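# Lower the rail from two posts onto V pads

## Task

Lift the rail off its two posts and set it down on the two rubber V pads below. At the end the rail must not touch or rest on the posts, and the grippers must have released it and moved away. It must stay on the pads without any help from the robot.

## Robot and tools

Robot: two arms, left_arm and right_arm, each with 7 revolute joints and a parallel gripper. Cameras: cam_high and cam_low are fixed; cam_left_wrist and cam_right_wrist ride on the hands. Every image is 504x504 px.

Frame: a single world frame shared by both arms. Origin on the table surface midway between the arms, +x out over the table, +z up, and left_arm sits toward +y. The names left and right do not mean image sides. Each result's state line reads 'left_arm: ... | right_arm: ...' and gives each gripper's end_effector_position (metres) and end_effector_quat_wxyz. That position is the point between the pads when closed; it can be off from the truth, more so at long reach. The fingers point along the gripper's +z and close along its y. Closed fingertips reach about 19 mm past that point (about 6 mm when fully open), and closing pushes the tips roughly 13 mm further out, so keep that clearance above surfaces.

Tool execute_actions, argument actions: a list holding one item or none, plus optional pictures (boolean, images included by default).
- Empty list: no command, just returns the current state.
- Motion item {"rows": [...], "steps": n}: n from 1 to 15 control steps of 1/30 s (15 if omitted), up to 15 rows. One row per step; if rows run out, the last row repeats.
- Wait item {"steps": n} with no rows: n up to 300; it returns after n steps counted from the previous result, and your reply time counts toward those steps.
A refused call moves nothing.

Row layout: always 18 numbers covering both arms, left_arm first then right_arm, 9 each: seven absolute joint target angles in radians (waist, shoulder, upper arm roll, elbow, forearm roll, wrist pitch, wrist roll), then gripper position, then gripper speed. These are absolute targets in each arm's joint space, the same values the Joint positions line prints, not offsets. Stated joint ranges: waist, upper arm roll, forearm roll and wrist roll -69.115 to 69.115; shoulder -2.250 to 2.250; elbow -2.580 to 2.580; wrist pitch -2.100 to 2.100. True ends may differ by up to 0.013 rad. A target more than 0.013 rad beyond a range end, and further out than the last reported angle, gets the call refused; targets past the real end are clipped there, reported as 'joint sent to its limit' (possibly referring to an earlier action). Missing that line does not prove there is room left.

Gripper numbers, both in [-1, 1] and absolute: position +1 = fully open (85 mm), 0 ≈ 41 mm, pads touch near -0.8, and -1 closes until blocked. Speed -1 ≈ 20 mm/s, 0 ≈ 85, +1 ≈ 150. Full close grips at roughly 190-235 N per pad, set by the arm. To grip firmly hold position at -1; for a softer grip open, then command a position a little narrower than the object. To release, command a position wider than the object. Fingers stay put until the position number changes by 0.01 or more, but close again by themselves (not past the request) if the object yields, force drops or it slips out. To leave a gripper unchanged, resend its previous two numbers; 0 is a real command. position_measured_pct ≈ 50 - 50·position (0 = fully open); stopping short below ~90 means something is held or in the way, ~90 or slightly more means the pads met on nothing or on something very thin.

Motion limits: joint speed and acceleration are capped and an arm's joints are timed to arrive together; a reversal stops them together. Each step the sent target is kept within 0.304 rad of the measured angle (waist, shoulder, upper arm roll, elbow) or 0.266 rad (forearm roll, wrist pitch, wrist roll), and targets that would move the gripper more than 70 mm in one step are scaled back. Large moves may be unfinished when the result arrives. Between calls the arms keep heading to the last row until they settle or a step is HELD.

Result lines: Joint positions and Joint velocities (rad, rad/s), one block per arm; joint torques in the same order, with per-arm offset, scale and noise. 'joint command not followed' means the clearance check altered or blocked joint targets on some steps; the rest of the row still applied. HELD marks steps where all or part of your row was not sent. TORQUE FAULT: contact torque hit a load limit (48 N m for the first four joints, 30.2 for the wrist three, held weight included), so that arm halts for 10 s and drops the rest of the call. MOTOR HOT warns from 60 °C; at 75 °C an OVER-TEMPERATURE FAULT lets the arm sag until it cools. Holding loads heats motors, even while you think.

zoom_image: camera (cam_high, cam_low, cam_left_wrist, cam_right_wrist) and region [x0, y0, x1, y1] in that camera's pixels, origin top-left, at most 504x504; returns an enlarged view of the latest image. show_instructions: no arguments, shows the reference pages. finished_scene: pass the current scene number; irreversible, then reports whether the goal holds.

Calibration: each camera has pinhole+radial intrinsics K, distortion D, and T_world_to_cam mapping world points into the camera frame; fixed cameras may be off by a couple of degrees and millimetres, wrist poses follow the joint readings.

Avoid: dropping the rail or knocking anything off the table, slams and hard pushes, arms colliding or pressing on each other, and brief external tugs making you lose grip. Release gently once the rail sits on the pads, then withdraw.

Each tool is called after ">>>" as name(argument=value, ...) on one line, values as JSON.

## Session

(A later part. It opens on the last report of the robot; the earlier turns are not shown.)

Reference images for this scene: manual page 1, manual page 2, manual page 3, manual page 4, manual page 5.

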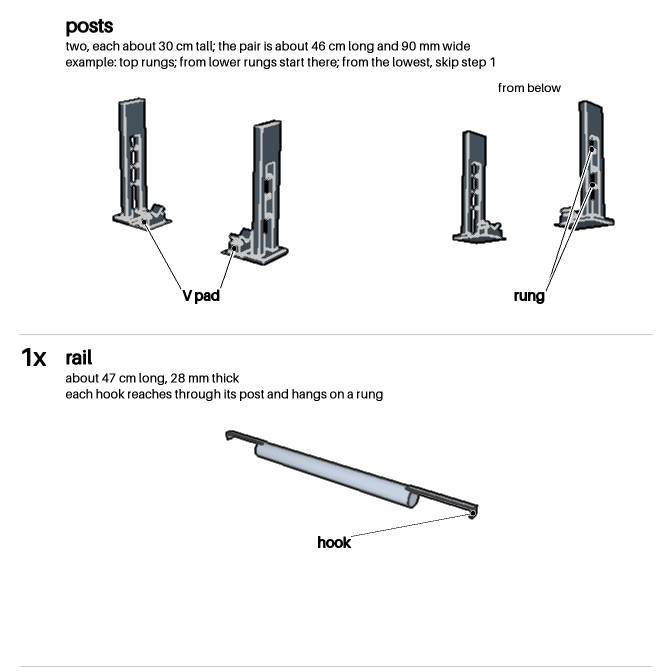

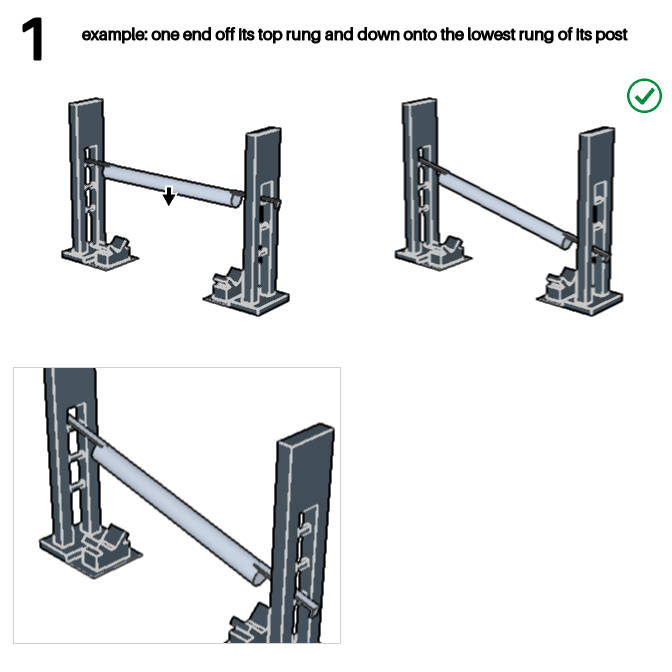

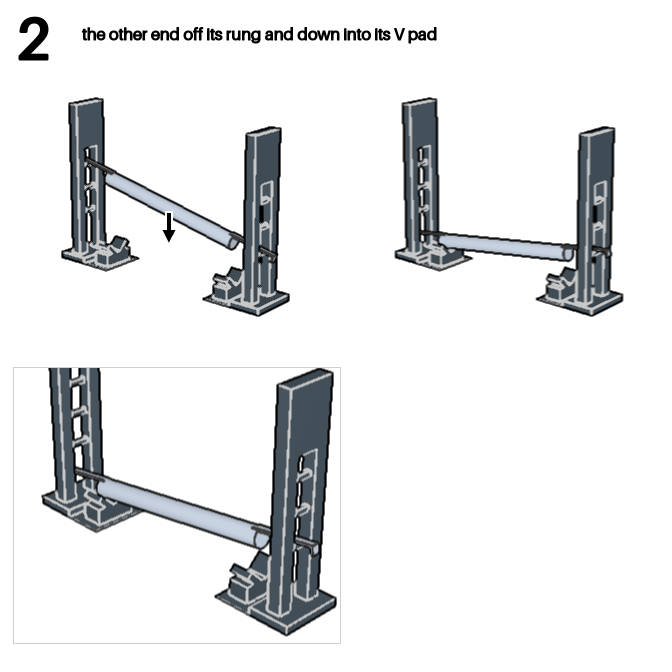

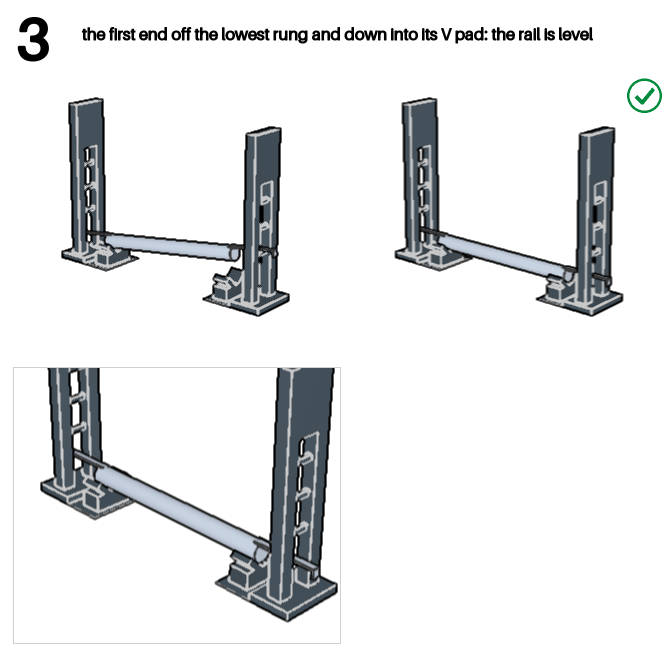

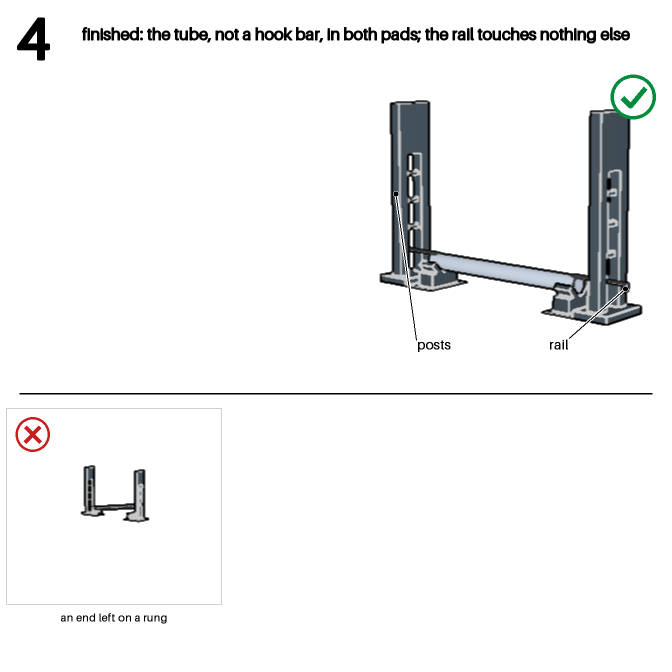

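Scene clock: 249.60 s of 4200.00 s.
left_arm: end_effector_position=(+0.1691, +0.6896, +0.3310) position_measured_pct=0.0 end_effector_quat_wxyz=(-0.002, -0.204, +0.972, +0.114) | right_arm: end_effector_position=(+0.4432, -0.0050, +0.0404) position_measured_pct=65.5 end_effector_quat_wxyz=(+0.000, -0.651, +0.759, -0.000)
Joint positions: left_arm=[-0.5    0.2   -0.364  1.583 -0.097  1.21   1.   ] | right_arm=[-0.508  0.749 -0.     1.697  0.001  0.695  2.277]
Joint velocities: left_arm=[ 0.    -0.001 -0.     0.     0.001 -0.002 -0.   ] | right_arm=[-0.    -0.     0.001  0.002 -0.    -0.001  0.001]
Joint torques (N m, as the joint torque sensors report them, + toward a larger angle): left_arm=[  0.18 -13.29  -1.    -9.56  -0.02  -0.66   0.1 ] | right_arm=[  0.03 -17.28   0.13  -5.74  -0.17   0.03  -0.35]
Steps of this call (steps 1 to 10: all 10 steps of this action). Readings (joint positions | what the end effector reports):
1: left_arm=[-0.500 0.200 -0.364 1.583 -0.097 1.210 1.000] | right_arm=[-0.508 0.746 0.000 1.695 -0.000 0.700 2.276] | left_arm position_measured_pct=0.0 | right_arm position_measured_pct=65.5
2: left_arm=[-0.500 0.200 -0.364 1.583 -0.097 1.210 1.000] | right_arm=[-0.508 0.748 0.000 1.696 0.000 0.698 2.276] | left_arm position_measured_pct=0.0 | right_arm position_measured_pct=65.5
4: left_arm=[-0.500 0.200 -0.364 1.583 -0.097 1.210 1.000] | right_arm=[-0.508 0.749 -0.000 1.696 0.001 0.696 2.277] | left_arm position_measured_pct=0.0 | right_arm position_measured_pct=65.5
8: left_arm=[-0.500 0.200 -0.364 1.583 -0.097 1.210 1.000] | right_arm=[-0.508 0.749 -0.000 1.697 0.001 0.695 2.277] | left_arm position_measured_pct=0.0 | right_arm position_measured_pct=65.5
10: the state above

Seated (torque dropped). Release and rise.

>>> execute_actions(actions=[{"rows":[[-0.5,0.2,-0.364,1.583,-0.097,1.21,1.0,1,0,-0.5077,0.7495,0,1.6963,0,0.6955,2.2761,0.5,0]],"steps":12}])

>>> execute_actions(actions=[{"rows":[[-0.5,0.2,-0.364,1.583,-0.097,1.21,1.0,1,0,-0.5077,0.6709,0,1.6655,0,0.8052,2.2761,0.6,0],[-0.5,0.2,-0.364,1.583,-0.097,1.21,1.0,1,0,-0.5077,0.6709,0,1.6655,0,0.8052,2.2761,0.6,0],[-0.5,0.2,-0.364,1.583,-0.097,1.21,1.0,1,0,-0.5077,0.6709,0,1.6655,0,0.8052,2.2761,0.6,0],[-0.5,0.2,-0.364,1.583,-0.097,1.21,1.0,1,0,-0.5077,0.6709,0,1.6655,0,0.8052,2.2761,0.6,0],[-0.5,0.2,-0.364,1.583,-0.097,1.21,1.0,1,0,-0.505,0.525,0,1.535,0,1.0813,2.28,1,0]],"steps":15}], pictures=false)

>>> execute_actions(actions=[{"rows":[[-0.5,0.2,-0.364,1.583,-0.097,1.21,1.0,1,0,-0.5236,0.412,0,1.1549,0,1.5747,2.2554,1,0]],"steps":15}], pictures=false)

>>> execute_actions(actions=[{"steps":25}])

>>> zoom_image(camera="cam_low", region=[110, 150, 320, 280])

>>> zoom_image(camera="cam_high", region=[160, 160, 330, 270])

Scene clock: 255.90 s of 4200.00 s.
left_arm: end_effector_position=(+0.1691, +0.6896, +0.3310) position_measured_pct=0.0 end_effector_quat_wxyz=(-0.002, -0.204, +0.972, +0.114) | right_arm: end_effector_position=(+0.4431, -0.0050, +0.0402) position_measured_pct=37.7 end_effector_quat_wxyz=(+0.000, -0.651, +0.759, +0.000)
Joint positions: left_arm=[-0.5    0.2   -0.364  1.583 -0.097  1.21   1.   ] | right_arm=[-0.508  0.75   0.     1.696  0.     0.695  2.276]
Joint velocities: left_arm=[-0.     0.    -0.001 -0.    -0.001 -0.    -0.   ] | right_arm=[ 0.    -0.    -0.001 -0.     0.     0.001 -0.001]
Joint torques (N m, as the joint torque sensors report them, + toward a larger angle): left_arm=[  0.32 -13.36  -1.33  -9.91   0.01  -0.59   0.15] | right_arm=[ -0.04 -18.72   0.15  -6.03   0.34   0.48  -0.22]
Steps of this call (steps 1 to 15: the robot went on to your last target; steps 16 to 90: nothing new was sent; then 2.90 s passed at rest; steps 91 to 102: all 12 steps of this action). Readings (joint positions | what the end effector reports):
91: left_arm=[-0.500 0.200 -0.364 1.583 -0.097 1.210 1.000] | right_arm=[-0.508 0.749 -0.000 1.697 0.001 0.695 2.277] | left_arm position_measured_pct=0.0 | right_arm position_measured_pct=65.5
92: left_arm=[-0.500 0.200 -0.364 1.583 -0.097 1.210 1.000] | right_arm=[-0.508 0.749 -0.000 1.697 0.000 0.695 2.277] | left_arm position_measured_pct=0.0 | right_arm position_measured_pct=65.5
94: left_arm=[-0.500 0.200 -0.364 1.583 -0.097 1.210 1.000] | right_arm=[-0.508 0.750 0.000 1.697 0.000 0.695 2.276] | left_arm position_measured_pct=0.0 | right_arm position_measured_pct=61.1
98: left_arm=[-0.500 0.200 -0.364 1.583 -0.097 1.210 1.000] | right_arm=[-0.508 0.750 -0.000 1.696 -0.000 0.695 2.276] | left_arm position_measured_pct=0.0 | right_arm position_measured_pct=49.6
102: the state above
camera_calibration (this result's frames):
cam_left_wrist: T_world_to_cam=[[-0.403902, 0.892339, 0.201479, -0.607739], [0.914454, 0.399914, 0.0619978, -0.396058], [-0.0252511, 0.209284, -0.977529, 0.327258], [0, 0, 0, 1]] pos_world=[0.124973, 0.632208, 0.466906]
cam_right_wrist: T_world_to_cam=[[-0.982191, 0.1837, 0.0394372, 0.426649], [0.184792, 0.982432, 0.0260518, -0.0318869], [-0.0339586, 0.0328755, -0.998882, 0.204129], [0, 0, 0, 1]] pos_world=[0.431875, -0.0537597, 0.187906]

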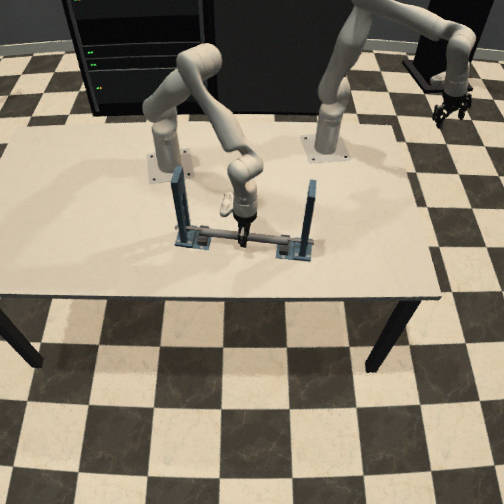

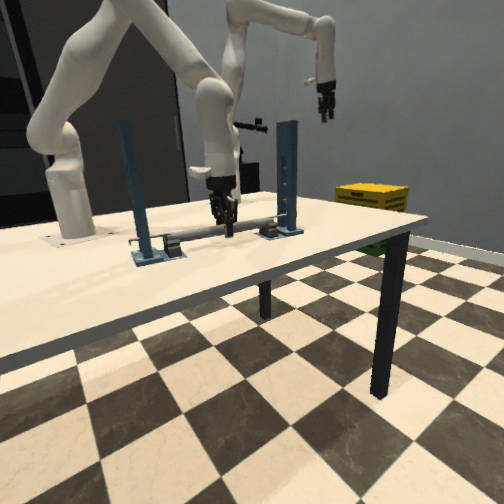

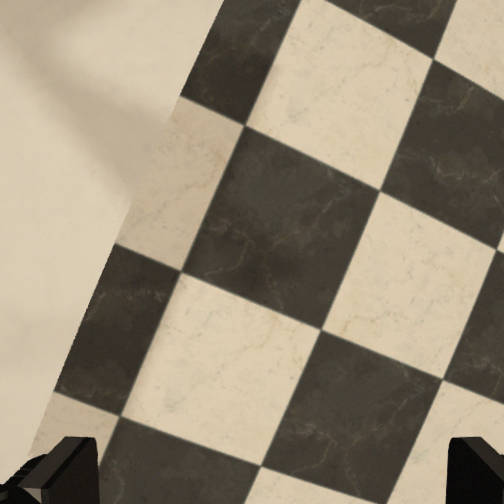

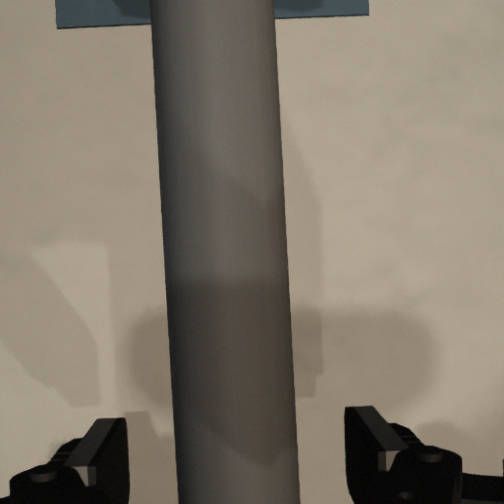

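Scene clock: 256.40 s of 4200.00 s.
left_arm: end_effector_position=(+0.1691, +0.6896, +0.3310) position_measured_pct=0.0 end_effector_quat_wxyz=(-0.002, -0.204, +0.972, +0.114) | right_arm: end_effector_position=(+0.4444, -0.0057, +0.1867) position_measured_pct=0.4 end_effector_quat_wxyz=(-0.001, -0.651, +0.759, -0.000)
Joint positions: left_arm=[-0.5    0.2   -0.364  1.583 -0.097  1.21   1.   ] | right_arm=[-0.505  0.53   0.     1.537  0.     1.076  2.28 ]
Joint velocities: left_arm=[ 0.001 -0.    -0.001  0.    -0.    -0.001 -0.001] | right_arm=[ 0.001 -0.083  0.001 -0.08   0.002  0.195  0.004]
Joint torques (N m, as the joint torque sensors report them, + toward a larger angle): left_arm=[  0.56 -12.95  -1.04  -9.77   0.02  -0.51   0.09] | right_arm=[ -0.6  -12.66  -0.07  -6.46   0.36   0.43  -0.55]
Steps of this call (steps 1 to 15: all 15 steps of this action). Readings (joint positions | what the end effector reports):
1: left_arm=[-0.500 0.200 -0.364 1.583 -0.097 1.210 1.000] | right_arm=[-0.508 0.748 -0.000 1.696 0.000 0.697 2.276] | left_arm position_measured_pct=0.0 | right_arm position_measured_pct=34.5
2: left_arm=[-0.500 0.200 -0.364 1.583 -0.097 1.210 1.000] | right_arm=[-0.508 0.742 -0.000 1.694 -0.000 0.704 2.276] | left_arm position_measured_pct=0.0 | right_arm position_measured_pct=31.7
4: left_arm=[-0.500 0.200 -0.364 1.583 -0.097 1.210 1.000] | right_arm=[-0.508 0.714 -0.000 1.684 -0.000 0.741 2.276] | left_arm position_measured_pct=0.0 | right_arm position_measured_pct=25.8
8: left_arm=[-0.500 0.200 -0.364 1.583 -0.097 1.210 1.000] | right_arm=[-0.507 0.634 -0.000 1.632 -0.000 0.863 2.277] | left_arm position_measured_pct=0.0 | right_arm position_measured_pct=15.9
15: the state above

Scene clock: 256.90 s of 4200.00 s.
left_arm: end_effector_position=(+0.1691, +0.6896, +0.3310) position_measured_pct=0.0 end_effector_quat_wxyz=(-0.002, -0.204, +0.972, +0.114) | right_arm: end_effector_position=(+0.4485, +0.0087, +0.3358) position_measured_pct=0.0 end_effector_quat_wxyz=(+0.021, -0.649, +0.760, +0.000)
Joint positions: left_arm=[-0.5    0.2   -0.364  1.583 -0.097  1.21   1.   ] | right_arm=[-0.521  0.427 -0.     1.21  -0.     1.463  2.258]
Joint velocities: left_arm=[ 0.     0.001 -0.001 -0.    -0.    -0.002 -0.   ] | right_arm=[-0.024 -0.173  0.001 -0.622 -0.001  1.216 -0.032]
Joint torques (N m, as the joint torque sensors report them, + toward a larger angle): left_arm=[  0.31 -13.23  -1.2   -9.87   0.02  -0.53   0.25] | right_arm=[ -0.15 -16.17   0.47  -9.21   0.23   0.35  -0.02]
Steps of this call (steps 1 to 15: all 15 steps of this action). Readings (joint positions | what the end effector reports):
1: left_arm=[-0.500 0.200 -0.364 1.583 -0.097 1.210 1.000] | right_arm=[-0.506 0.528 0.000 1.535 0.000 1.080 2.280] | left_arm position_measured_pct=0.0 | right_arm position_measured_pct=0.4
2: left_arm=[-0.500 0.200 -0.364 1.583 -0.097 1.210 1.000] | right_arm=[-0.506 0.525 0.000 1.529 0.000 1.087 2.278] | left_arm position_measured_pct=0.0 | right_arm position_measured_pct=0.0
4: left_arm=[-0.500 0.200 -0.364 1.583 -0.097 1.210 1.000] | right_arm=[-0.509 0.514 0.000 1.501 0.000 1.112 2.275] | left_arm position_measured_pct=0.0 | right_arm position_measured_pct=0.0
8: left_arm=[-0.500 0.200 -0.364 1.583 -0.097 1.210 1.000] | right_arm=[-0.514 0.479 0.000 1.393 0.000 1.207 2.268] | left_arm position_measured_pct=0.0 | right_arm position_measured_pct=0.0
15: the state above

Scene clock: 257.73 s of 4200.00 s.
left_arm: end_effector_position=(+0.1691, +0.6896, +0.3310) position_measured_pct=0.0 end_effector_quat_wxyz=(-0.002, -0.204, +0.972, +0.114) | right_arm: end_effector_position=(+0.4343, -0.0025, +0.3603) position_measured_pct=0.0 end_effector_quat_wxyz=(-0.000, -0.649, +0.761, -0.000)
Joint positions: left_arm=[-0.5    0.2   -0.364  1.583 -0.097  1.21   1.   ] | right_arm=[-0.524  0.412  0.     1.155  0.     1.575  2.255]
Joint velocities: left_arm=[ 0.     0.    -0.001 -0.     0.    -0.    -0.   ] | right_arm=[ 0.    -0.001 -0.001  0.    -0.     0.001 -0.   ]
Joint torques (N m, as the joint torque sensors report them, + toward a larger angle): left_arm=[  0.35 -13.47  -1.12  -9.67  -0.01  -0.79   0.14] | right_arm=[ -0.15 -16.39   0.02  -9.35   0.26   0.43  -0.38]
Steps of this call (steps 1 to 25: the robot went on to your last target). Readings (joint positions | what the end effector reports):
1: left_arm=[-0.500 0.200 -0.364 1.583 -0.097 1.210 1.000] | right_arm=[-0.522 0.422 -0.000 1.190 -0.000 1.502 2.257] | left_arm position_measured_pct=0.0 | right_arm position_measured_pct=0.0
2: left_arm=[-0.500 0.200 -0.364 1.583 -0.097 1.210 1.000] | right_arm=[-0.523 0.417 -0.000 1.175 -0.000 1.534 2.256] | left_arm position_measured_pct=0.0 | right_arm position_measured_pct=0.0
4: left_arm=[-0.500 0.200 -0.364 1.583 -0.097 1.210 1.000] | right_arm=[-0.523 0.412 -0.000 1.158 -0.000 1.569 2.256] | left_arm position_measured_pct=0.0 | right_arm position_measured_pct=0.0
8: left_arm=[-0.500 0.200 -0.364 1.583 -0.097 1.210 1.000] | right_arm=[-0.523 0.412 0.000 1.155 0.000 1.575 2.255] | left_arm position_measured_pct=0.0 | right_arm position_measured_pct=0.0
25: the state above
camera_calibration (this result's frames):
cam_left_wrist: T_world_to_cam=[[-0.403902, 0.892339, 0.201479, -0.607739], [0.914454, 0.399914, 0.0619977, -0.396058], [-0.0252512, 0.209284, -0.977529, 0.327258], [0, 0, 0, 1]] pos_world=[0.124973, 0.632208, 0.466906]
cam_right_wrist: T_world_to_cam=[[-0.981288, 0.188427, 0.0396221, 0.404427], [0.189517, 0.981538, 0.0258205, -0.0430156], [-0.0340253, 0.0328464, -0.998881, 0.523473], [0, 0, 0, 1]] pos_world=[0.422822, -0.0511775, 0.507974]

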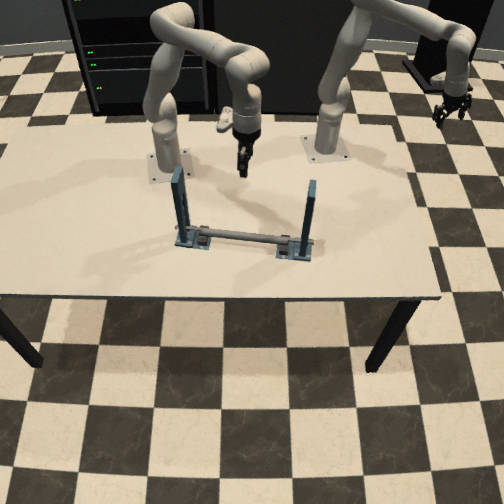

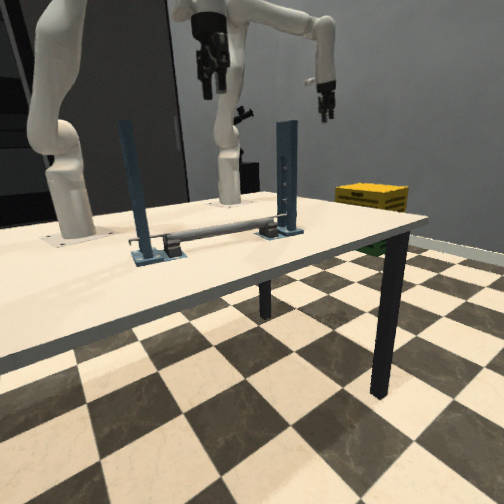

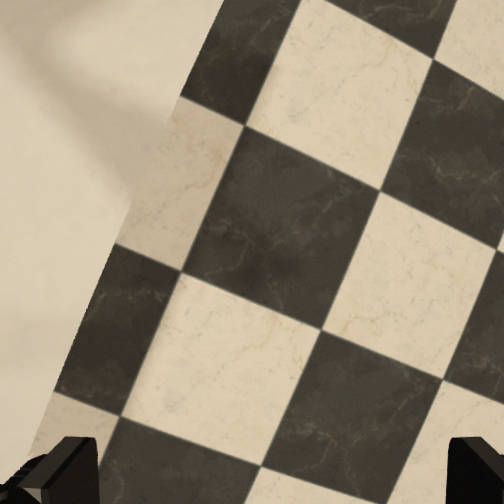

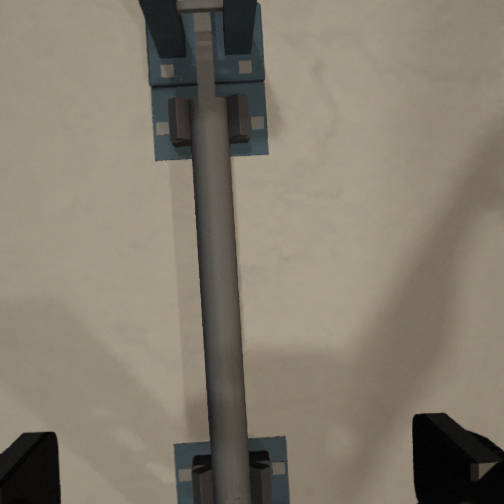

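Region (110, 150, 320, 280) of cam_low's 504x504 image, scaled by 2.400, with more detail than that image has; it fills the top 312 rows of this view, and the rest is white.

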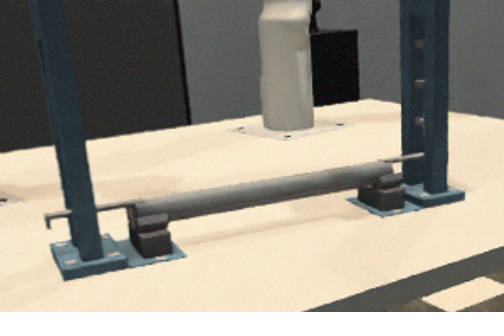

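Region (160, 160, 330, 270) of cam_high's 504x504 image, scaled by 2.965, with more detail than that image has; it fills the top 326 rows of this view, and the rest is white.

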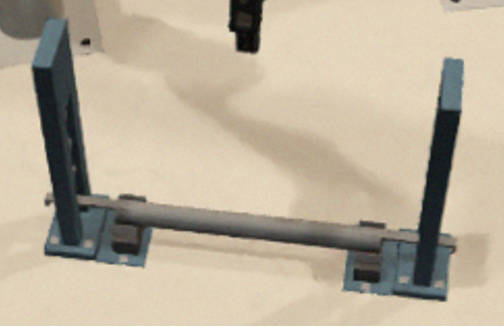

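>>> execute_actions(actions=[])

Scene clock: 260.80 s of 4200.00 s.
left_arm: end_effector_position=(+0.1691, +0.6896, +0.3310) position_measured_pct=0.0 end_effector_quat_wxyz=(-0.002, -0.204, +0.972, +0.114) | right_arm: end_effector_position=(+0.4343, -0.0025, +0.3603) position_measured_pct=0.0 end_effector_quat_wxyz=(-0.000, -0.649, +0.761, -0.000)
Joint positions: left_arm=[-0.5    0.2   -0.364  1.583 -0.097  1.21   1.   ] | right_arm=[-0.524  0.412  0.     1.155  0.     1.575  2.255]
Joint velocities: left_arm=[-0.001 -0.    -0.    -0.     0.001 -0.001  0.001] | right_arm=[ 0.    -0.002  0.001 -0.    -0.001  0.    -0.   ]
Joint torques (N m, as the joint torque sensors report them, + toward a larger angle): left_arm=[  0.18 -13.41  -1.45  -9.65  -0.02  -0.55   0.14] | right_arm=[ -0.29 -16.66   0.08  -9.34   0.11   0.38  -0.32]
Steps of this call (steps 1 to 15: the robot went on to your last target; steps 16 to 90: nothing new was sent; then 0.07 s passed at rest). Readings (joint positions | what the end effector reports):
1: left_arm=[-0.500 0.200 -0.364 1.583 -0.097 1.210 1.000] | right_arm=[-0.524 0.412 0.000 1.155 0.000 1.575 2.255] | left_arm position_measured_pct=0.0 | right_arm position_measured_pct=0.0
2: left_arm=[-0.500 0.200 -0.364 1.583 -0.097 1.210 1.000] | right_arm=[-0.524 0.412 0.000 1.155 0.000 1.575 2.255] | left_arm position_measured_pct=0.0 | right_arm position_measured_pct=0.0
4: left_arm=[-0.500 0.200 -0.364 1.583 -0.097 1.210 1.000] | right_arm=[-0.524 0.412 0.000 1.155 0.000 1.575 2.255] | left_arm position_measured_pct=0.0 | right_arm position_measured_pct=0.0
8: left_arm=[-0.500 0.200 -0.364 1.583 -0.097 1.210 1.000] | right_arm=[-0.524 0.412 0.000 1.155 0.000 1.575 2.255] | left_arm position_measured_pct=0.0 | right_arm position_measured_pct=0.0
90: the state above
All arms were judged still, so your last target was given up. Only a new action makes them travel on or press farther. Fingers that are still opening or closing keep moving.
camera_calibration (this result's frames):
cam_left_wrist: T_world_to_cam=[[-0.403903, 0.892339, 0.201479, -0.607739], [0.914453, 0.399914, 0.0619974, -0.396058], [-0.0252515, 0.209284, -0.977529, 0.327259], [0, 0, 0, 1]] pos_world=[0.124973, 0.632208, 0.466906]
cam_right_wrist: T_world_to_cam=[[-0.981288, 0.188426, 0.0396228, 0.404426], [0.189517, 0.981538, 0.0258195, -0.0430153], [-0.0340263, 0.0328456, -0.998881, 0.523473], [0, 0, 0, 1]] pos_world=[0.422822, -0.051177, 0.507973]

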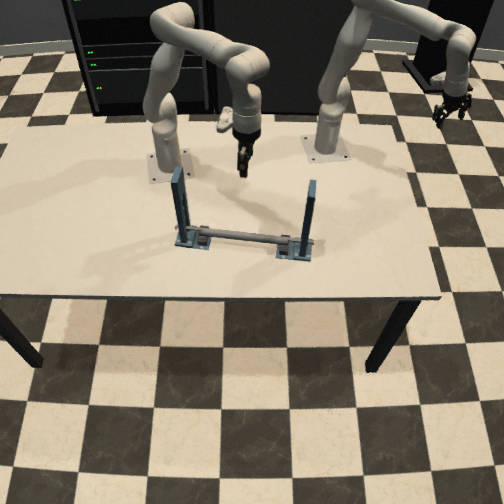

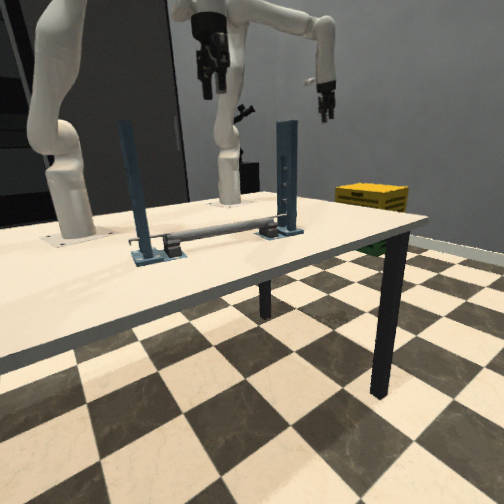

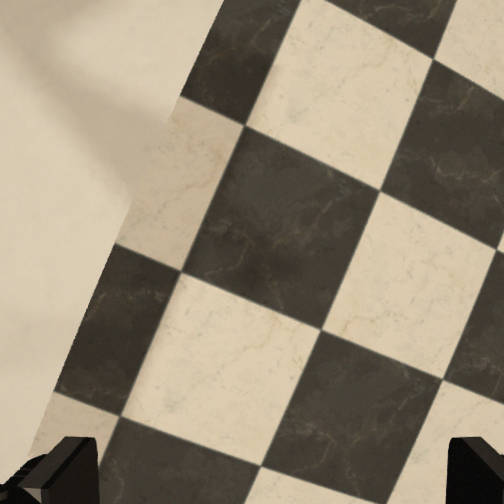

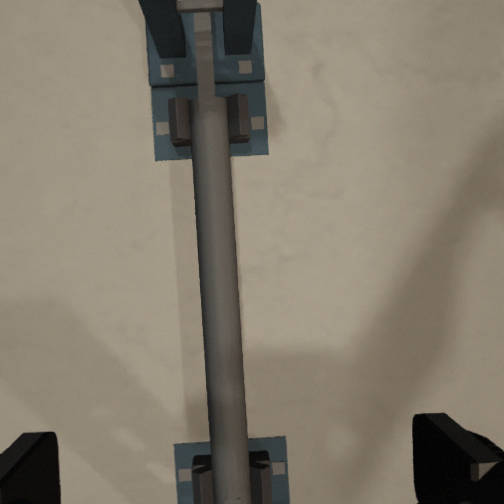

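>>> finished_scene(scene=2)

The scene is finished: the task was done.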